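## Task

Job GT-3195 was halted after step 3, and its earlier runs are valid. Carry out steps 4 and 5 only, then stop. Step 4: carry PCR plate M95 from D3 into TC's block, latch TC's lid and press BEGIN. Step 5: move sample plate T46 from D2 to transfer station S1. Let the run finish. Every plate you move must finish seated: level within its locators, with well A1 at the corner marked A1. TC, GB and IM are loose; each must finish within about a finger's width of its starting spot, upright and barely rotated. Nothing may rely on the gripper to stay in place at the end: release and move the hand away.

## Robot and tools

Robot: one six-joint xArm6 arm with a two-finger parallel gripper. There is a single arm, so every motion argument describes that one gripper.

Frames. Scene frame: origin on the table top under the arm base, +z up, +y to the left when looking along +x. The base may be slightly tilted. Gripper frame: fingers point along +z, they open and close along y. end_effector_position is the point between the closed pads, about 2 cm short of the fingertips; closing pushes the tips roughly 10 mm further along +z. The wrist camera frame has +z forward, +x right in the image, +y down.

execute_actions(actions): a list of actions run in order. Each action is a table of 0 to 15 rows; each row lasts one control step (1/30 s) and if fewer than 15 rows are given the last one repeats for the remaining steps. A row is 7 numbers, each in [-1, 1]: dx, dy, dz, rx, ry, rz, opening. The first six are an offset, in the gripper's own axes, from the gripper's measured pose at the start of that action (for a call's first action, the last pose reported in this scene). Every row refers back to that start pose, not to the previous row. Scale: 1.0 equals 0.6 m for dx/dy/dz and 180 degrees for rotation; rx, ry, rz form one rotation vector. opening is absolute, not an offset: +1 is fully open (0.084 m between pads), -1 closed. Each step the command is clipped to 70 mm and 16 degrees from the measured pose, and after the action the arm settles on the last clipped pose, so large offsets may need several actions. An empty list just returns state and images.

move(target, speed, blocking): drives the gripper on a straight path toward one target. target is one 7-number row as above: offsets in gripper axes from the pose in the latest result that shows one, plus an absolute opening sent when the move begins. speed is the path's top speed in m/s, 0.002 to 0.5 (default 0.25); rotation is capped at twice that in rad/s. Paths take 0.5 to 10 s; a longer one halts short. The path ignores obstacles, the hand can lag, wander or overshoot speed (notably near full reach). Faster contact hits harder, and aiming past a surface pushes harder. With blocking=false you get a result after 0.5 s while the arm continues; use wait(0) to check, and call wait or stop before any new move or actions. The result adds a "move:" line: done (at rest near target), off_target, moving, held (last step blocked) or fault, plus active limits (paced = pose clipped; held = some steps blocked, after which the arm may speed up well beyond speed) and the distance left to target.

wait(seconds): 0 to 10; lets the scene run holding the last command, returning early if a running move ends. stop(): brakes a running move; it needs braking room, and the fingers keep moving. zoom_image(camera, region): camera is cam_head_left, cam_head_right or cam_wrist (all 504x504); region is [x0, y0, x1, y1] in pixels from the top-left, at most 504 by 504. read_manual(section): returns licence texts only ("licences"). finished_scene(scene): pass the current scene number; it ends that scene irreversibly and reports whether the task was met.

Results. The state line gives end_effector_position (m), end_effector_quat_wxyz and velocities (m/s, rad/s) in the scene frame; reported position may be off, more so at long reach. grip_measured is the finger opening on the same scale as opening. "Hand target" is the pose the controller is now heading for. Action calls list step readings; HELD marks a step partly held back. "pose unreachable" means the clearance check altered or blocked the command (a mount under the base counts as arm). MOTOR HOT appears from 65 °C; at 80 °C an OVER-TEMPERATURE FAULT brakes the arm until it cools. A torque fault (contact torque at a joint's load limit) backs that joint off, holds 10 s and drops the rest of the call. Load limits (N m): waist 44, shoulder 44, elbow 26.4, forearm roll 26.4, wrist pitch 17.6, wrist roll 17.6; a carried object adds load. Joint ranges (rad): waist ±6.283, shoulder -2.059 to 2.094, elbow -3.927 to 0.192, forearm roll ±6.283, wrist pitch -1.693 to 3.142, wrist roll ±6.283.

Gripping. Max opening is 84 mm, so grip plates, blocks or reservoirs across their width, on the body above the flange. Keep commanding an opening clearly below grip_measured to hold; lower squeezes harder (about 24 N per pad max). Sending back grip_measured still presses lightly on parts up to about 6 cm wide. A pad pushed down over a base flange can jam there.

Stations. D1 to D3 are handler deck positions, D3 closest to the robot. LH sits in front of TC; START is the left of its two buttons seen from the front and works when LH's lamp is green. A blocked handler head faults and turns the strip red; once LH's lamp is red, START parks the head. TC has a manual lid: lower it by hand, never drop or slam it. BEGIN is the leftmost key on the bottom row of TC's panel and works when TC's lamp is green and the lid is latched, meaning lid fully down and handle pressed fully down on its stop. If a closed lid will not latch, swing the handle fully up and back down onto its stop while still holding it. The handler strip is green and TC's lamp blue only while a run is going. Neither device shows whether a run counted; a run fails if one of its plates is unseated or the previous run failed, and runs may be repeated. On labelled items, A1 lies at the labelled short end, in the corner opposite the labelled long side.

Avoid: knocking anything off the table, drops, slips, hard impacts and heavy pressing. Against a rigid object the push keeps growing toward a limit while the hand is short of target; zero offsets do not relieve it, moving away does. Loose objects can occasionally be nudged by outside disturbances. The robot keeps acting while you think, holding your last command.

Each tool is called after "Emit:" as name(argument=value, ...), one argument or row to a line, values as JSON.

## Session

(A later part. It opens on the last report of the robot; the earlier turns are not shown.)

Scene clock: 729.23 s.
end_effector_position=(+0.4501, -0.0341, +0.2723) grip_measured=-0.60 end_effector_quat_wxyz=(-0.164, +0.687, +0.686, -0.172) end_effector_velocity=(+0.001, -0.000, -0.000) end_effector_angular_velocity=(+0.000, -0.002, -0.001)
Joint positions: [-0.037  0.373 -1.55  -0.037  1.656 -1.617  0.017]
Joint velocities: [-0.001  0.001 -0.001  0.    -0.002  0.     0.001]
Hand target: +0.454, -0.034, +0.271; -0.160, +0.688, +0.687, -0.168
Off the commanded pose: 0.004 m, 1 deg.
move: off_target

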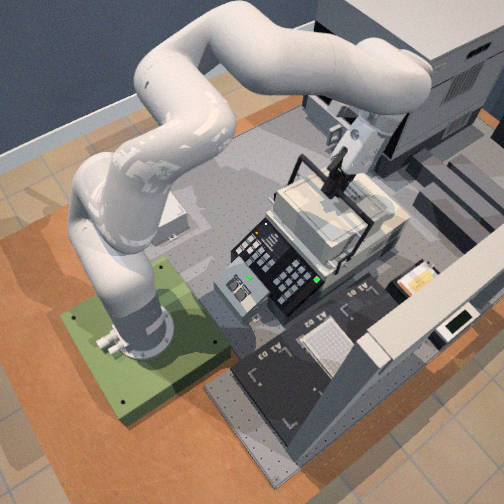

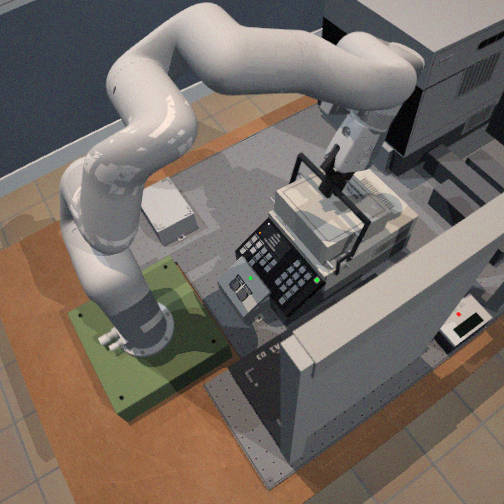

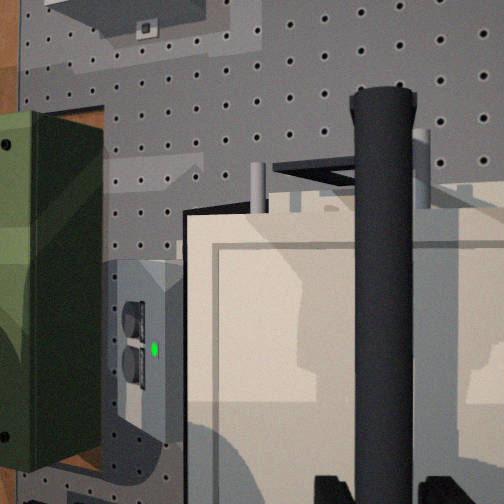

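Emit:
move(
  target=[0,0,0.015,0,0,0,-1],
  speed=0.01,
)

Emit:
move(
  target=[0,-0.0505,0.016,0,0,0,-1],
  speed=0.015,
)

Emit:
move(
  target=[0,-0.031,0.031,0,0,0,-1],
  speed=0.015,
)

Emit:
move(
  target=[0,-0.0155,0.036,0,0,0,-1],
  speed=0.012,
)

Scene clock: 735.77 s.
end_effector_position=(+0.4444, -0.0340, +0.2701) grip_measured=-0.71 end_effector_quat_wxyz=(-0.164, +0.688, +0.686, -0.172) end_effector_velocity=(-0.001, -0.001, -0.000) end_effector_angular_velocity=(-0.000, -0.001, -0.002)
Joint positions: [-0.038  0.352 -1.514 -0.037  1.64  -1.616  0.013]
Joint velocities: [-0.002 -0.006  0.009 -0.    -0.005  0.    -0.001]
Hand target: +0.446, -0.034, +0.264; -0.164, +0.687, +0.686, -0.172
Off the commanded pose: 0.006 m, 0 deg.
move: off_target

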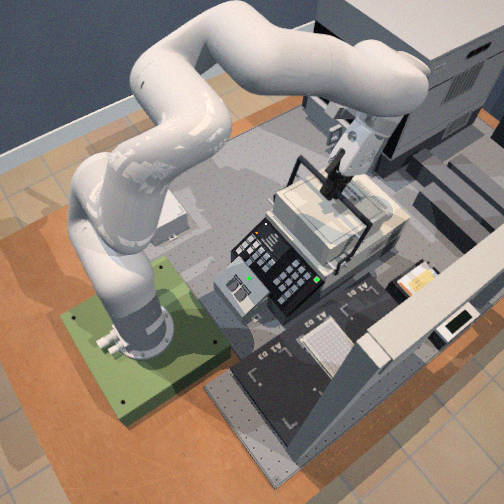

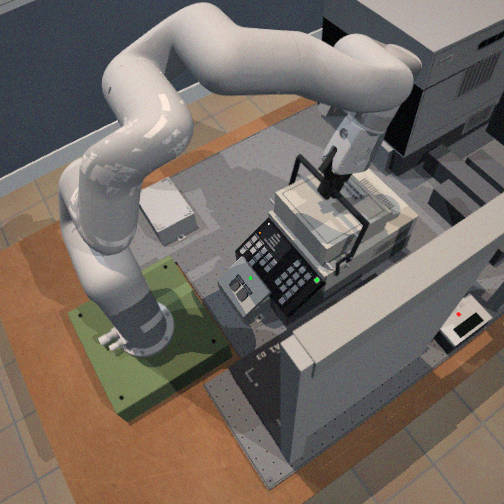

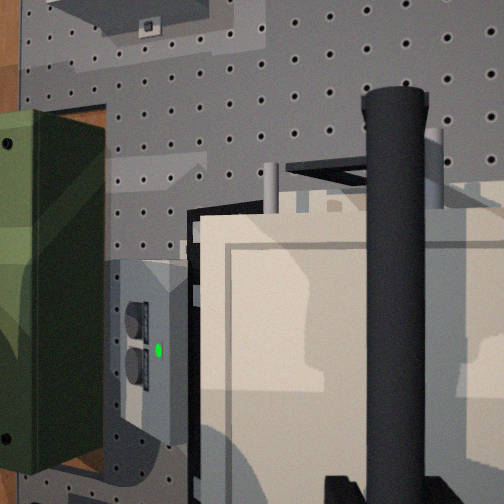

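Scene clock: 738.10 s.
end_effector_position=(+0.4129, -0.0342, +0.2750) grip_measured=-0.74 end_effector_quat_wxyz=(-0.164, +0.687, +0.686, -0.172) end_effector_velocity=(-0.000, +0.000, +0.001) end_effector_angular_velocity=(+0.000, -0.004, +0.001)
Joint positions: [-0.041  0.239 -1.371 -0.039  1.611 -1.618  0.012]
Joint velocities: [ 0.001 -0.005  0.003  0.    -0.001 -0.001  0.   ]
Hand target: +0.413, -0.034, +0.276; -0.164, +0.688, +0.686, -0.172
Off the commanded pose: 0.001 m, 0 deg.
move: done

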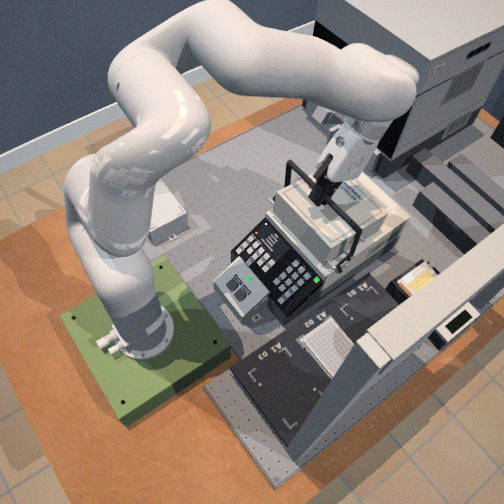

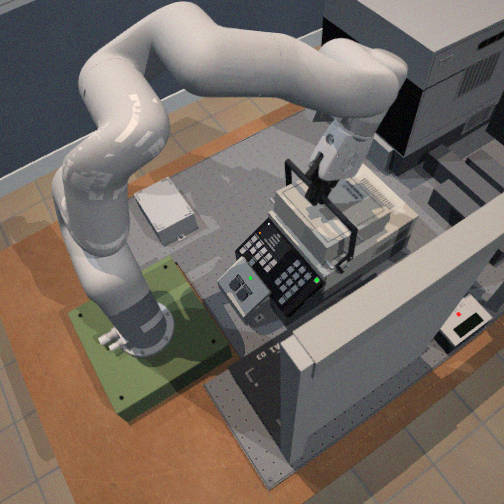

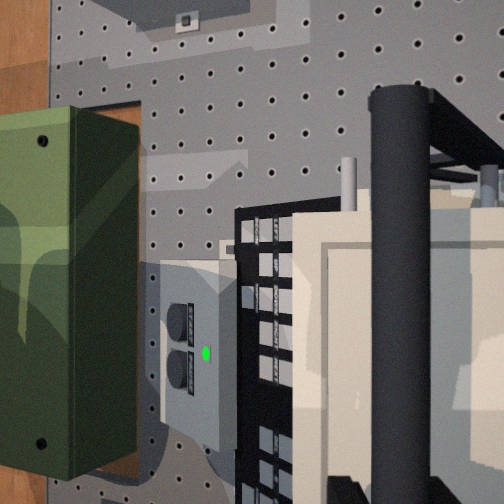

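Scene clock: 740.07 s.
end_effector_position=(+0.3877, -0.0344, +0.2671) grip_measured=-0.74 end_effector_quat_wxyz=(-0.164, +0.687, +0.686, -0.173) end_effector_velocity=(-0.000, +0.000, -0.001) end_effector_angular_velocity=(+0.001, -0.002, +0.001)
Joint positions: [-0.045  0.161 -1.245 -0.041  1.563 -1.62   0.012]
Joint velocities: [-0.    -0.002  0.004  0.    -0.004 -0.001 -0.   ]
Hand target: +0.388, -0.034, +0.267; -0.164, +0.687, +0.686, -0.172
Off the commanded pose: 0.000 m, 0 deg.
move: done

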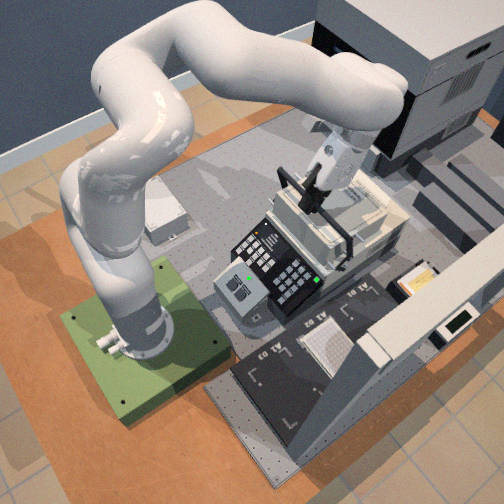

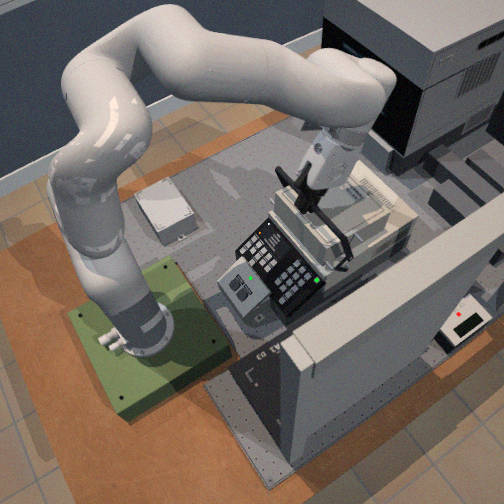

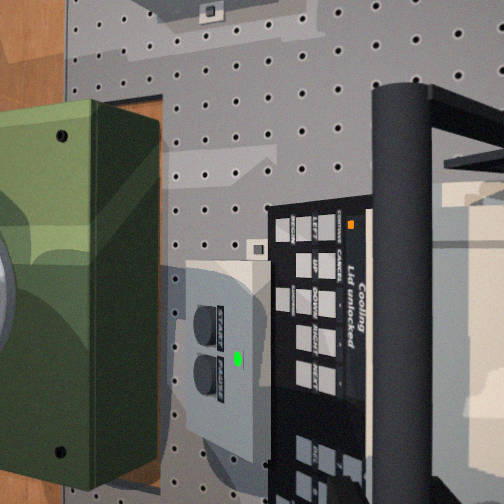

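Scene clock: 742.23 s.
end_effector_position=(+0.3661, -0.0345, +0.2528) grip_measured=-0.73 end_effector_quat_wxyz=(-0.169, +0.686, +0.685, -0.177) end_effector_velocity=(-0.001, +0.000, -0.000) end_effector_angular_velocity=(+0.000, -0.001, +0.000)
Joint positions: [-0.048  0.116 -1.143 -0.042  1.519 -1.62   0.012]
Joint velocities: [-0.    -0.003  0.004  0.    -0.003 -0.    -0.   ]
Hand target: +0.369, -0.035, +0.252; -0.164, +0.687, +0.686, -0.173
Off the commanded pose: 0.003 m, 1 deg.
move: done

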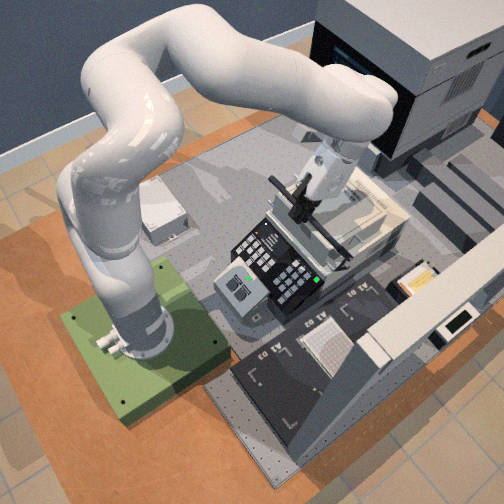

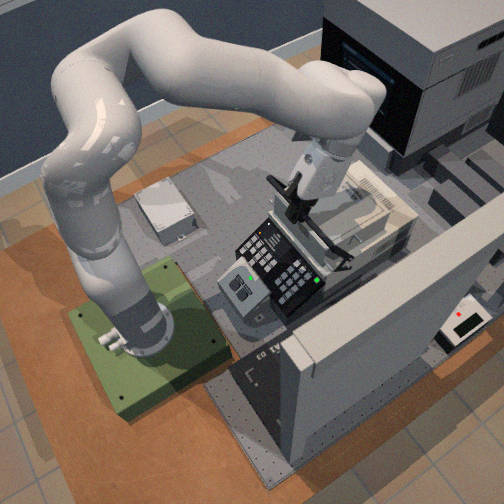

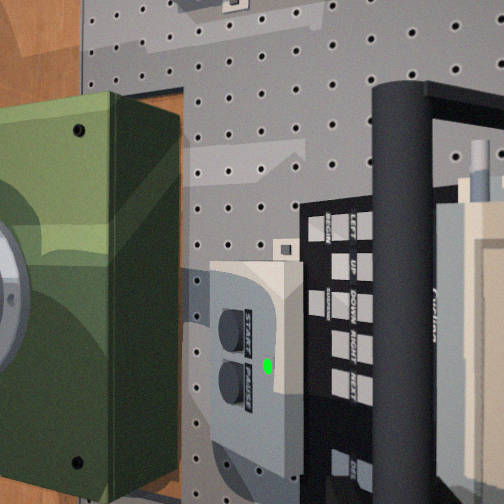

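Emit:
move(
  target=[0,-0.004,0.037,0,0,0,-1],
  speed=0.02,
)

Scene clock: 759.63 s.
end_effector_position=(+0.3498, -0.0345, +0.2350) grip_measured=-0.68 end_effector_quat_wxyz=(-0.174, +0.685, +0.683, -0.182) end_effector_velocity=(+0.001, -0.000, -0.000) end_effector_angular_velocity=(-0.000, -0.002, -0.001)
Joint positions: [-0.051  0.097 -1.063 -0.044  1.473 -1.62   0.014]
Joint velocities: [-0.     0.     0.001 -0.    -0.003  0.001  0.001]
Hand target: +0.353, -0.035, +0.235; -0.169, +0.686, +0.685, -0.177
Off the commanded pose: 0.004 m, 1 deg.
move: off_target

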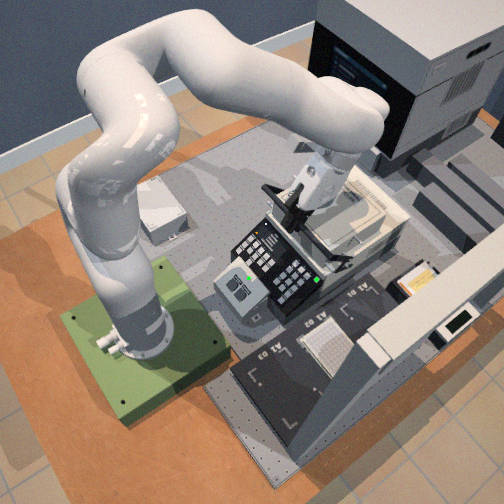

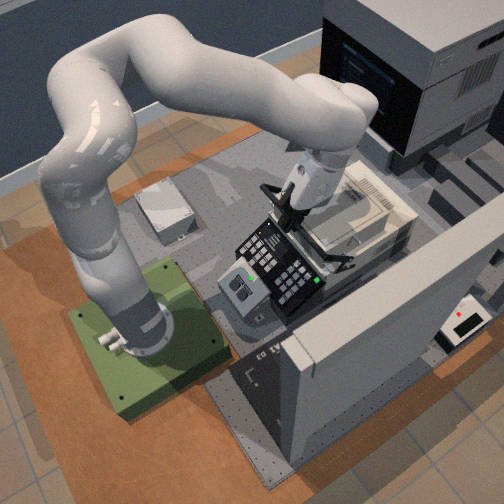

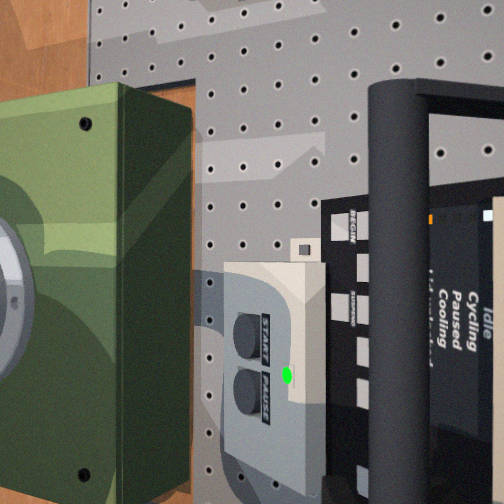

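Emit:
move(
  target=[0,0.004,0.044,0,0,0,-1],
  speed=0.02,
)

Scene clock: 763.60 s.
end_effector_position=(+0.3346, -0.0346, +0.2115) grip_measured=-0.62 end_effector_quat_wxyz=(-0.180, +0.684, +0.682, -0.187) end_effector_velocity=(+0.001, -0.001, -0.000) end_effector_angular_velocity=(+0.000, -0.002, -0.002)
Joint positions: [-0.054  0.097 -0.987 -0.046  1.413 -1.619  0.017]
Joint velocities: [-0.002  0.001 -0.     0.    -0.003 -0.     0.001]
Hand target: +0.339, -0.035, +0.211; -0.174, +0.685, +0.683, -0.182
Off the commanded pose: 0.004 m, 1 deg.
move: off_target

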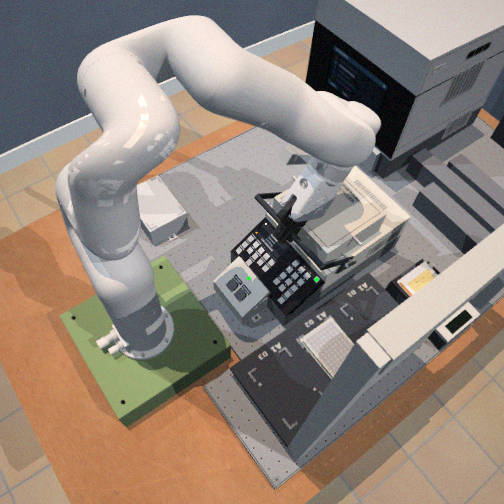

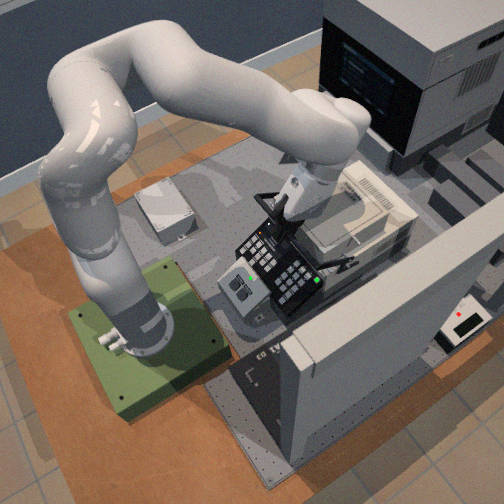

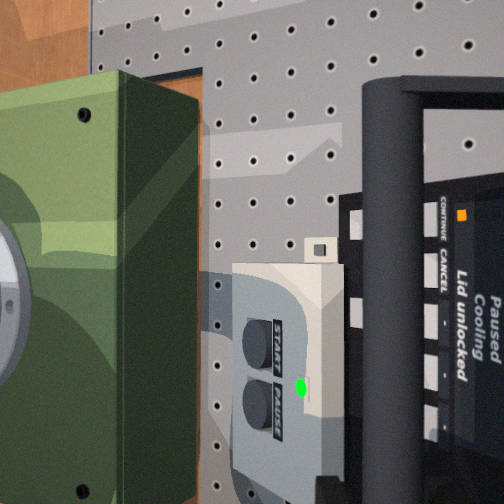

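Progressing past the earlier block. Continue down.

Emit:
move(
  target=[0,0.016,0.04,0,0,0,-1],
  speed=0.02,
)

Scene clock: 766.90 s.
end_effector_position=(+0.3282, -0.0347, +0.2025) grip_measured=-0.70 end_effector_quat_wxyz=(-0.178, +0.685, +0.682, -0.185) end_effector_velocity=(+0.000, +0.000, -0.000) end_effector_angular_velocity=(-0.000, -0.005, +0.001)
Joint positions: [-0.055  0.087 -0.946 -0.047  1.377 -1.617  0.013]
Joint velocities: [ 0.    -0.004  0.005 -0.    -0.006 -0.     0.   ]
Hand target: +0.330, -0.035, +0.187; -0.180, +0.684, +0.682, -0.187
Off the commanded pose: 0.017 m, 0 deg.
move: off_target

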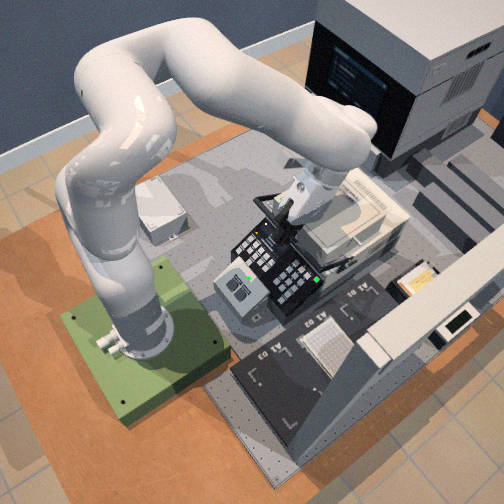

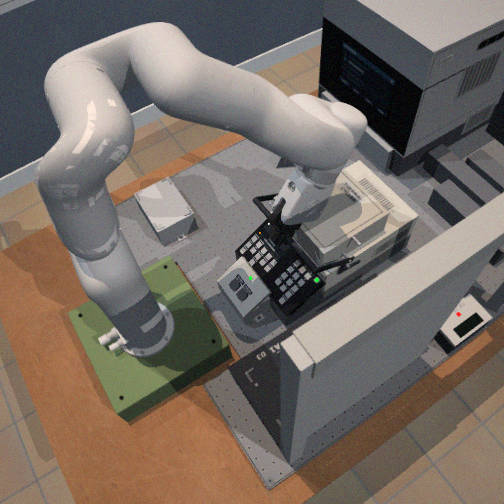

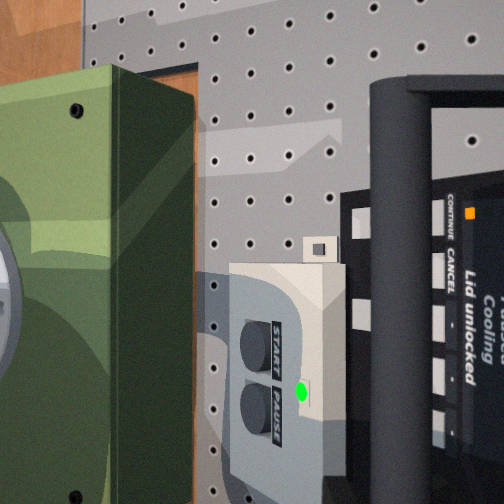

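Emit:
move(
  target=[0,0.022,0.022,0,0,0,-1],
  speed=0.01,
)

Emit:
zoom_image(
  camera="cam_head_left",
  region=[220,150,420,310],
)

Scene clock: 785.93 s.
end_effector_position=(+0.3230, -0.0347, +0.2063) grip_measured=-0.67 end_effector_quat_wxyz=(-0.186, +0.683, +0.679, -0.194) end_effector_velocity=(+0.000, -0.000, +0.000) end_effector_angular_velocity=(-0.000, -0.001, +0.000)
Joint positions: [-0.055  0.086 -0.953 -0.047  1.408 -1.615  0.015]
Joint velocities: [-0.    -0.001 -0.001 -0.     0.    -0.     0.   ]
Hand target: +0.314, -0.034, +0.206; -0.197, +0.681, +0.676, -0.203
Off the commanded pose: 0.024 m, 1 deg.
TORQUE FAULT: the external load on joint 5 (wrist pitch) reached its load limit, and the arm stopped for 10 seconds. That time counts as 20 of the actions that you can send in this scene. The arm's remaining commands of this call were not run. Joint 5 (wrist pitch) moved back by up to 3 degrees. The arm holds there, with its grip as last carried out, and accepts commands again: back off and push less far. The arm stops again, at the same cost, whenever a joint's load reaches its limit.
move: fault

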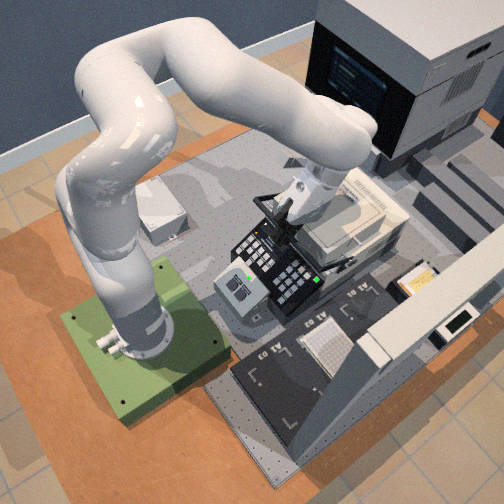

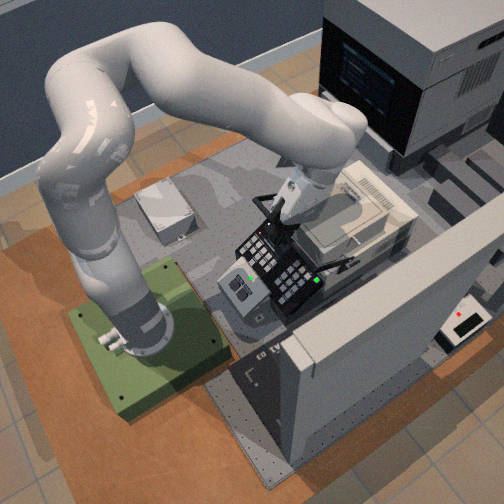

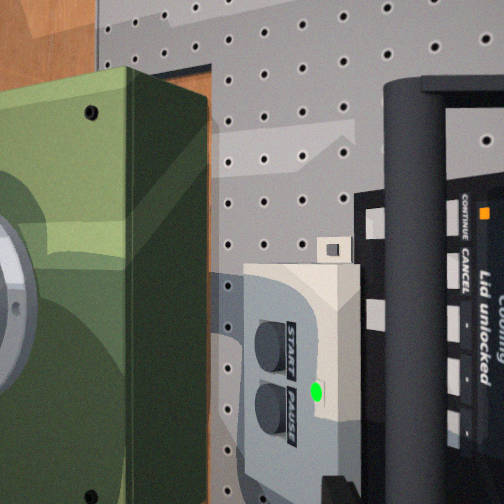

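Region (220, 150, 420, 310) of cam_head_left's 504x504 image, scaled by 2.520, with more detail than that image has; it fills the top 403 rows of this view, and the rest is white.

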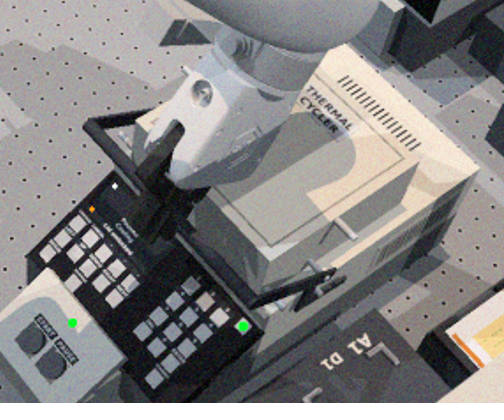

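Emit:
move(
  target=[0,0,0,0,0,0,0.3],
  speed=0.02,
)

Emit:
move(
  target=[0,0.1,-0.25,-0.15,0,0,0.3],
  speed=0.08,
)

Scene clock: 792.07 s.
end_effector_position=(+0.3211, -0.0347, +0.2075) grip_measured=-0.42 end_effector_quat_wxyz=(-0.188, +0.683, +0.678, -0.196) end_effector_velocity=(+0.001, +0.000, +0.000) end_effector_angular_velocity=(-0.001, -0.001, +0.001)
Joint positions: [-0.056  0.083 -0.952 -0.048  1.416 -1.615  0.026]
Joint velocities: [ 0.001  0.002 -0.003 -0.    -0.     0.001 -0.002]
Hand target: +0.323, -0.035, +0.206; -0.186, +0.683, +0.679, -0.194
Off the commanded pose: 0.002 m, 0 deg.
move: done

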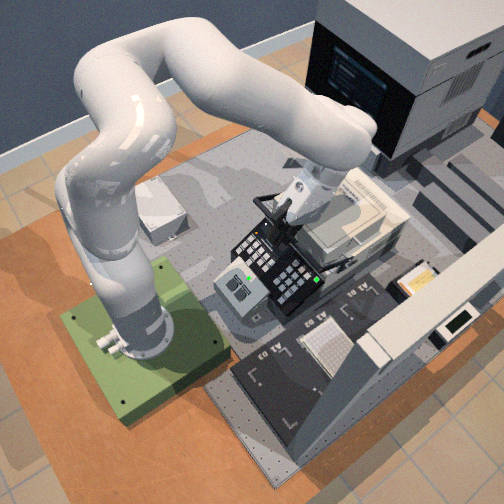

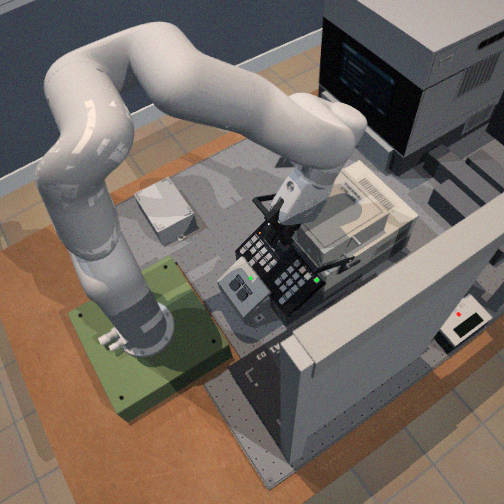

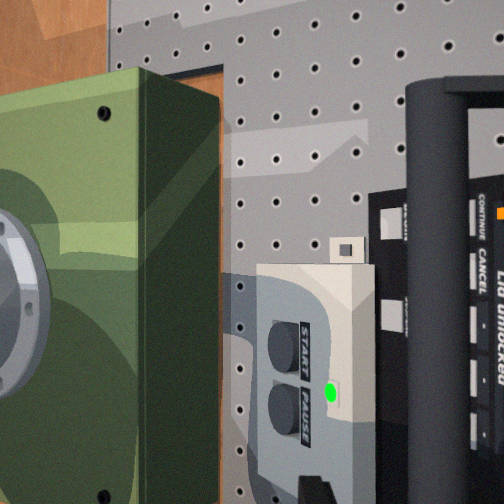

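Scene clock: 795.33 s.
end_effector_position=(+0.4507, -0.0339, +0.3038) grip_measured=+0.29 end_effector_quat_wxyz=(-0.024, +0.708, +0.705, -0.032) end_effector_velocity=(+0.000, +0.000, -0.001) end_effector_angular_velocity=(+0.000, -0.000, +0.001)
Joint positions: [-0.049 -0.008 -1.142 -0.018  1.228 -1.625  0.056]
Joint velocities: [ 0.001  0.002 -0.     0.    -0.002  0.    -0.   ]
Hand target: +0.451, -0.034, +0.304; -0.024, +0.708, +0.705, -0.032
Off the commanded pose: 0.000 m, 0 deg.
move: done

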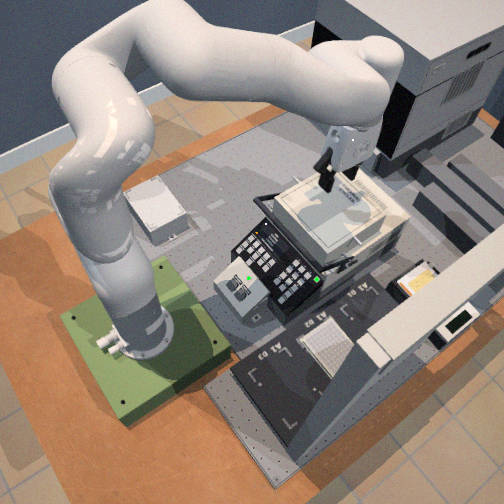

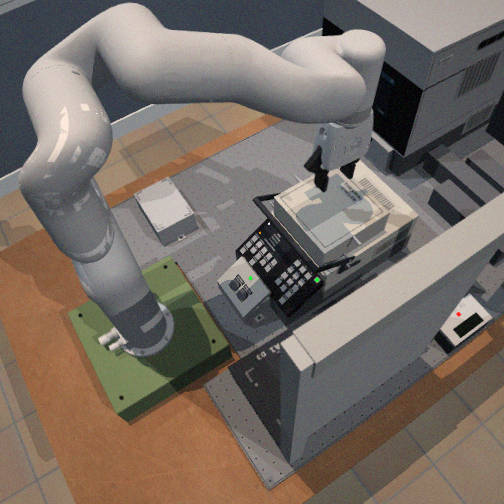

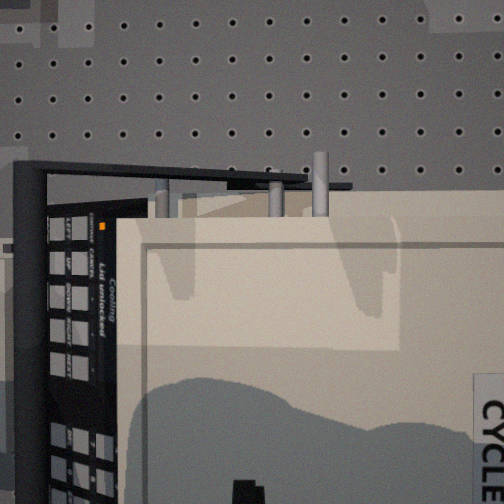

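Emit:
move(
  target=[0,-0.1,0.1,0.05,0,0,-1],
  speed=0.08,
)

Emit:
move(
  target=[0,0,0.05,0,0,0,-1],
  speed=0.01,
)

Scene clock: 801.53 s.
end_effector_position=(+0.3862, -0.0344, +0.2490) grip_measured=-1.00 end_effector_quat_wxyz=(-0.079, +0.704, +0.700, -0.087) end_effector_velocity=(-0.002, +0.000, -0.001) end_effector_angular_velocity=(+0.000, +0.003, +0.001)
Joint positions: [-0.055 -0.041 -0.959 -0.03   1.234 -1.624  0.   ]
Joint velocities: [ 0.    -0.001  0.005 -0.    -0.    -0.     0.   ]
Hand target: +0.386, -0.034, +0.249; -0.080, +0.704, +0.700, -0.087
Off the commanded pose: 0.000 m, 0 deg.
move: done

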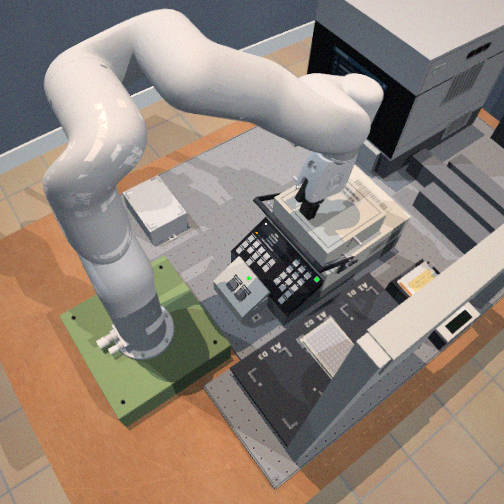

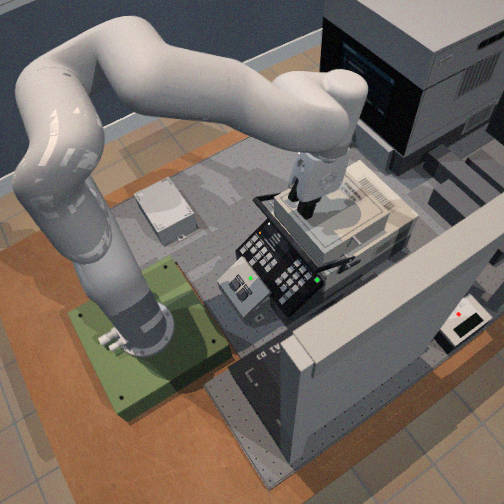

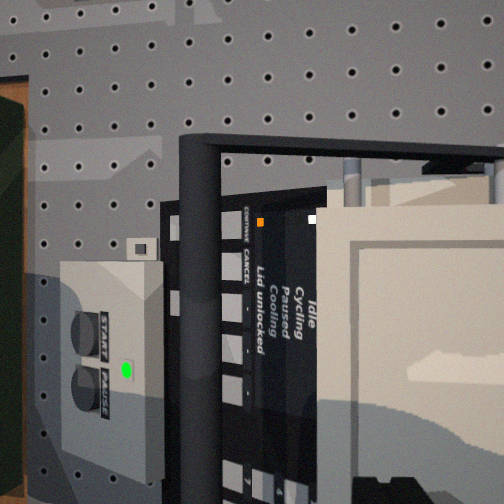

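Scene clock: 804.77 s.
end_effector_position=(+0.3823, -0.0349, +0.2320) grip_measured=-1.00 end_effector_quat_wxyz=(-0.071, +0.705, +0.701, -0.080) end_effector_velocity=(+0.000, -0.000, +0.001) end_effector_angular_velocity=(-0.000, -0.003, +0.000)
Joint positions: [-0.058 -0.05  -0.896 -0.031  1.158 -1.623  0.   ]
Joint velocities: [ 0.    -0.002  0.001 -0.    -0.002 -0.     0.   ]
Hand target: +0.379, -0.035, +0.220; -0.079, +0.704, +0.700, -0.087
Off the commanded pose: 0.013 m, 1 deg.
move: off_target

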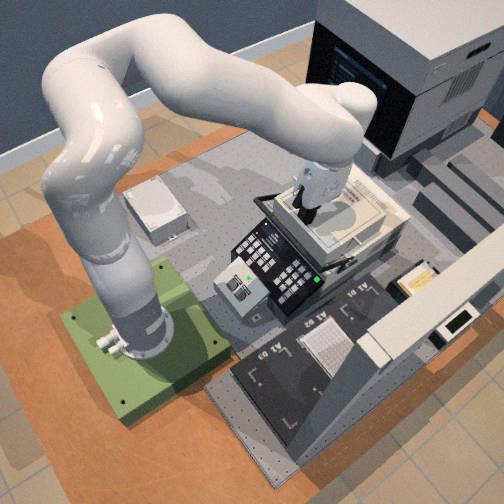

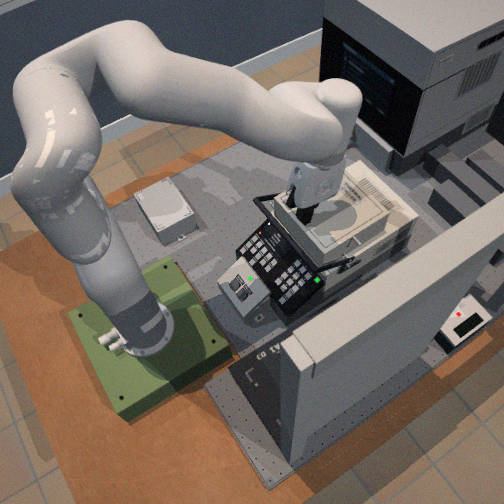

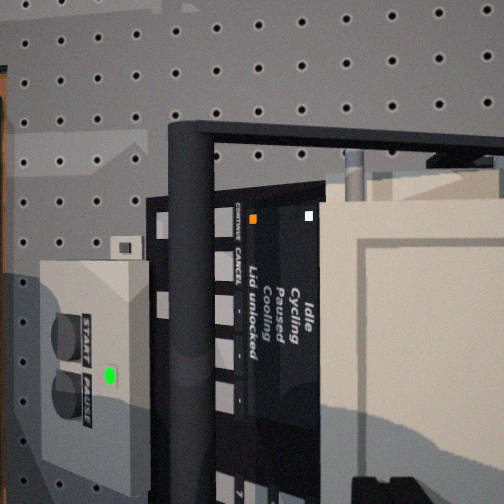

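Emit:
move(
  target=[0.2,0.09,-0.02,-0.05,0.3,0,-1],
  speed=0.1,
)

Scene clock: 817.37 s.
end_effector_position=(+0.4379, +0.0845, +0.2305) grip_measured=-1.00 end_effector_quat_wxyz=(-0.328, +0.669, +0.596, +0.301) end_effector_velocity=(+0.001, +0.000, +0.000) end_effector_angular_velocity=(+0.005, -0.002, -0.002)
Joint positions: [-0.197  0.153 -0.92   0.971  1.238 -2.239  0.   ]
Joint velocities: [-0.002  0.002 -0.001  0.004  0.002 -0.003  0.   ]
Hand target: +0.438, +0.085, +0.230; -0.328, +0.669, +0.596, +0.301
Off the commanded pose: 0.000 m, 0 deg.
move: done

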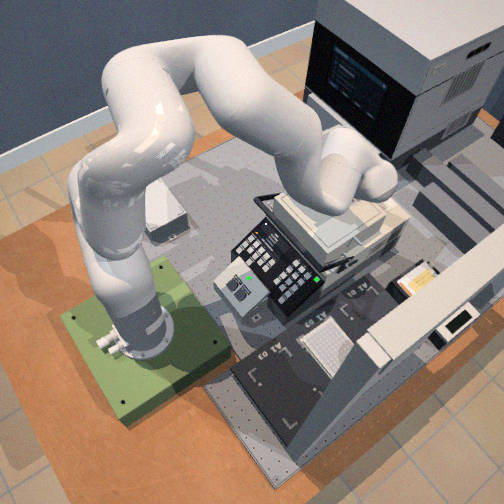

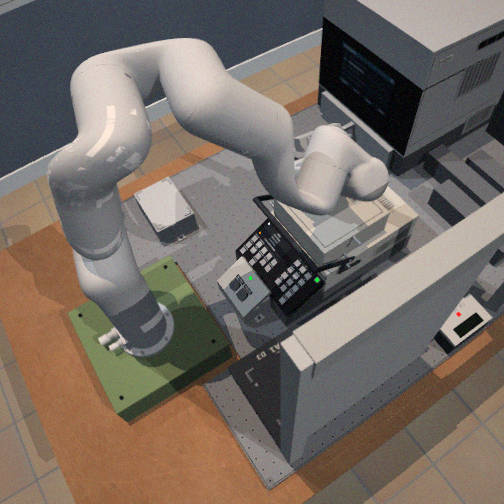

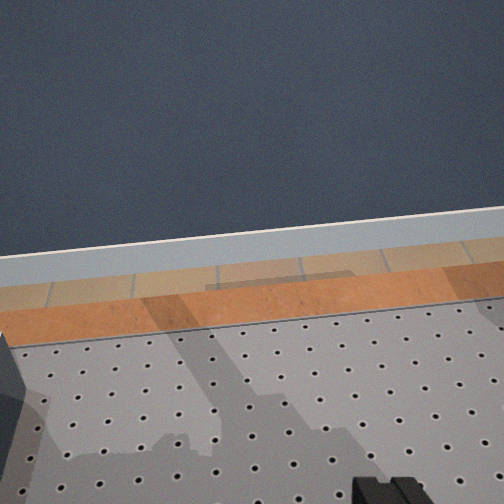

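Wrong direction; reverse tilt and move out in +y.

Emit:
move(
  target=[0.1,0,-0.05,0,-0.55,0,-1],
  speed=0.15,
)

Scene clock: 828.20 s.
end_effector_position=(+0.4439, +0.0971, +0.2962) grip_measured=-1.00 end_effector_quat_wxyz=(+0.240, +0.663, +0.637, -0.311) end_effector_velocity=(+0.000, -0.001, +0.002) end_effector_angular_velocity=(-0.004, -0.002, -0.003)
Joint positions: [ 0.557  0.325 -1.421 -0.596  1.663 -0.869  0.   ]
Joint velocities: [-0.001 -0.    -0.004 -0.003  0.006  0.002  0.   ]
Hand target: +0.444, +0.097, +0.296; +0.240, +0.663, +0.637, -0.311
Off the commanded pose: 0.001 m, 0 deg.
move: done

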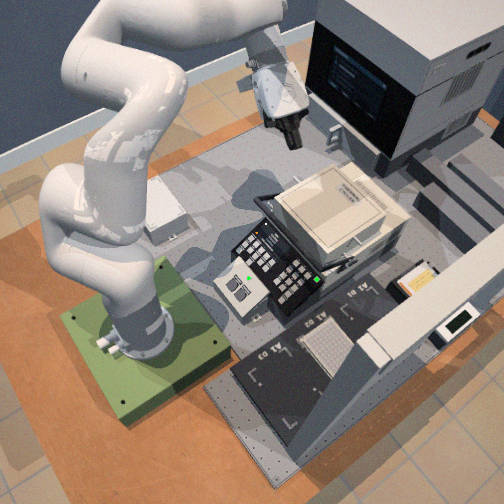

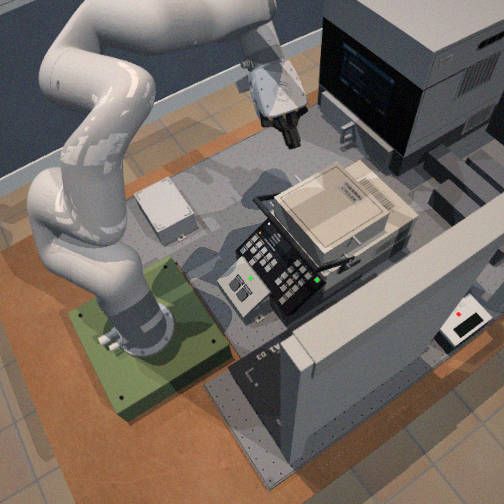

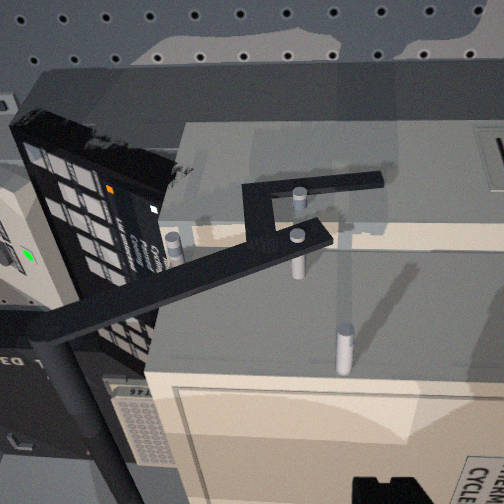

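Emit:
move(
  target=[-0.05,0,-0.1,0,0.27,0,-0.8],
  speed=0.15,
)

Scene clock: 836.83 s.
end_effector_position=(+0.4507, +0.1192, +0.3594) grip_measured=-0.82 end_effector_quat_wxyz=(-0.043, +0.733, +0.679, -0.011) end_effector_velocity=(+0.000, +0.001, +0.001) end_effector_angular_velocity=(+0.004, -0.002, +0.004)
Joint positions: [ 0.244  0.004 -1.312  0.064  1.37  -1.282  0.008]
Joint velocities: [ 0.001 -0.001 -0.001  0.004 -0.001 -0.004  0.   ]
Hand target: +0.451, +0.119, +0.360; -0.043, +0.733, +0.679, -0.011
Off the commanded pose: 0.000 m, 0 deg.
move: done

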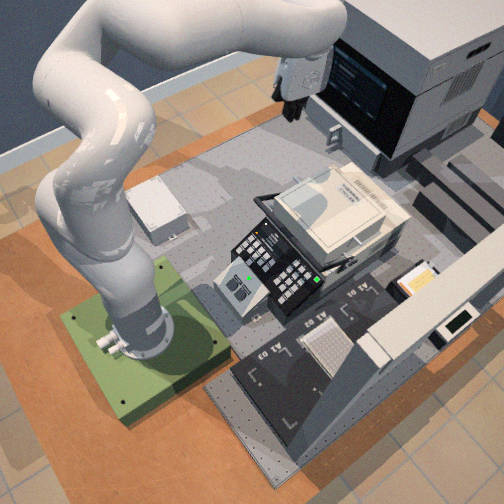

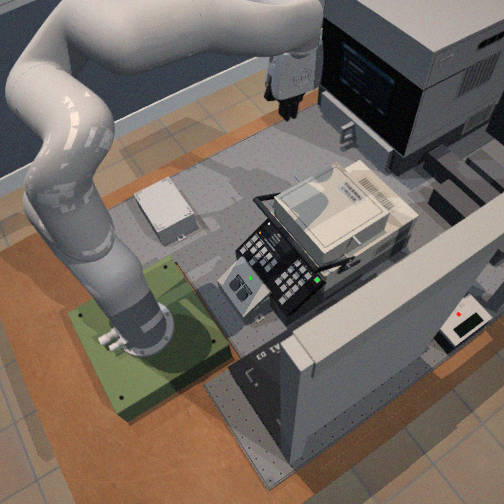

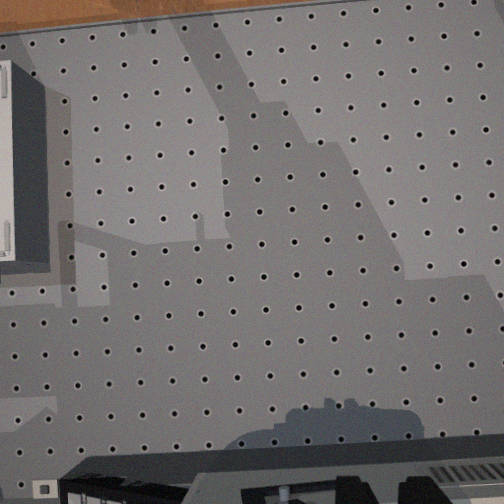

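Emit:
move(
  target=[-0.27,-0.173,0.15,0,0,-0.024,-0.8],
  speed=0.15,
)

Scene clock: 843.57 s.
end_effector_position=(+0.3287, -0.0305, +0.2715) grip_measured=-0.82 end_effector_quat_wxyz=(-0.043, +0.707, +0.706, -0.010) end_effector_velocity=(-0.001, -0.001, -0.001) end_effector_angular_velocity=(+0.001, +0.000, +0.000)
Joint positions: [-0.1   -0.405 -0.657  0.041  1.142 -1.705  0.008]
Joint velocities: [-0.003 -0.004  0.006  0.    -0.001 -0.004 -0.   ]
Hand target: +0.328, -0.031, +0.271; -0.043, +0.707, +0.706, -0.010
Off the commanded pose: 0.001 m, 0 deg.
move: done

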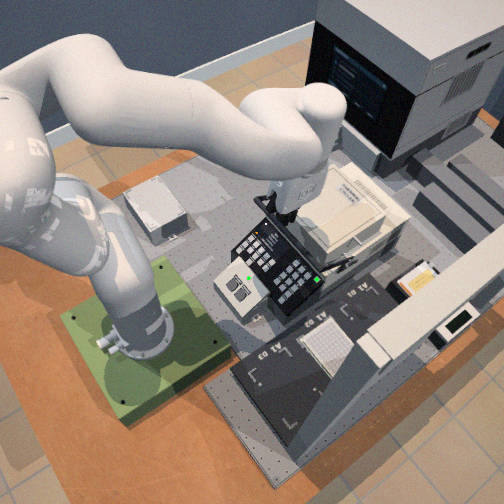

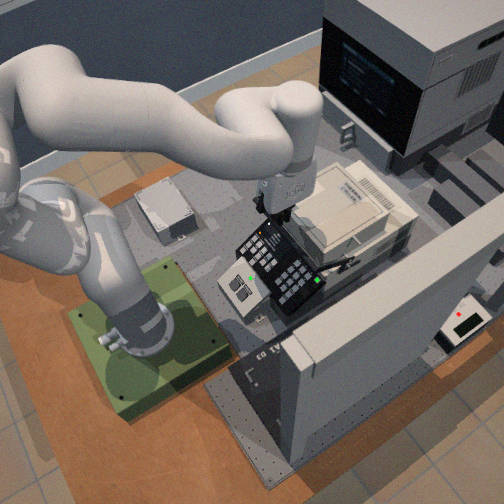

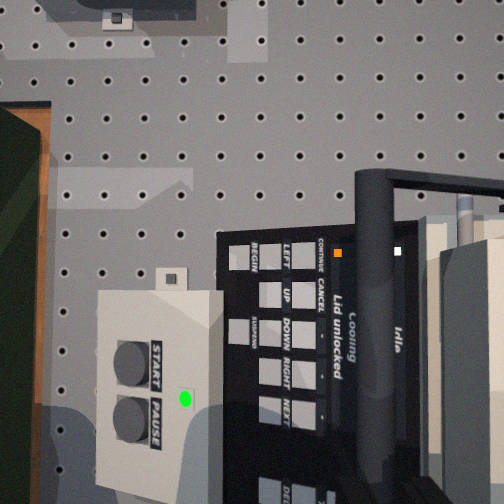

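Emit:
move(
  target=[0,-0.012,0.1,0,0,0,-0.8],
  speed=0.015,
)

Scene clock: 850.47 s.
end_effector_position=(+0.3191, -0.0280, +0.2144) grip_measured=-0.82 end_effector_quat_wxyz=(-0.040, +0.707, +0.706, -0.008) end_effector_velocity=(-0.002, +0.001, -0.002) end_effector_angular_velocity=(+0.000, +0.004, +0.000)
Joint positions: [-0.093 -0.362 -0.516  0.046  0.951 -1.708  0.008]
Joint velocities: [ 0.001  0.     0.005 -0.    -0.002  0.001  0.   ]
Hand target: +0.317, -0.028, +0.212; -0.043, +0.707, +0.706, -0.010
Off the commanded pose: 0.003 m, 0 deg.
move: done

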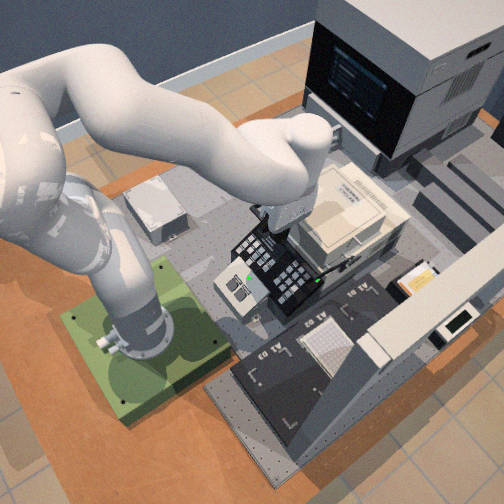

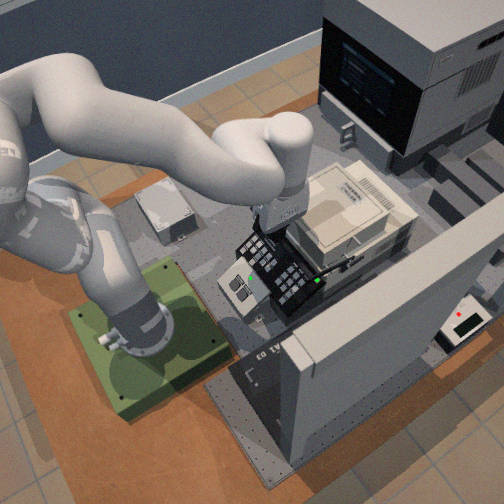

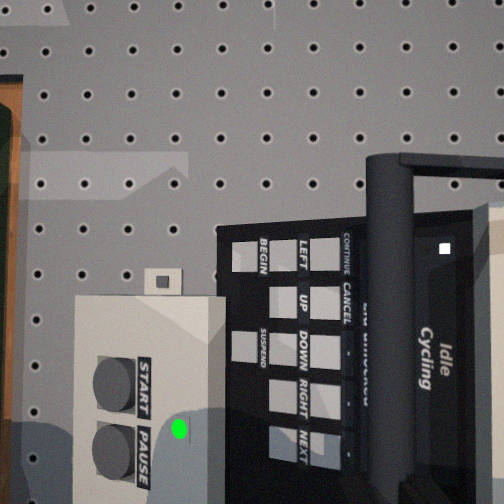

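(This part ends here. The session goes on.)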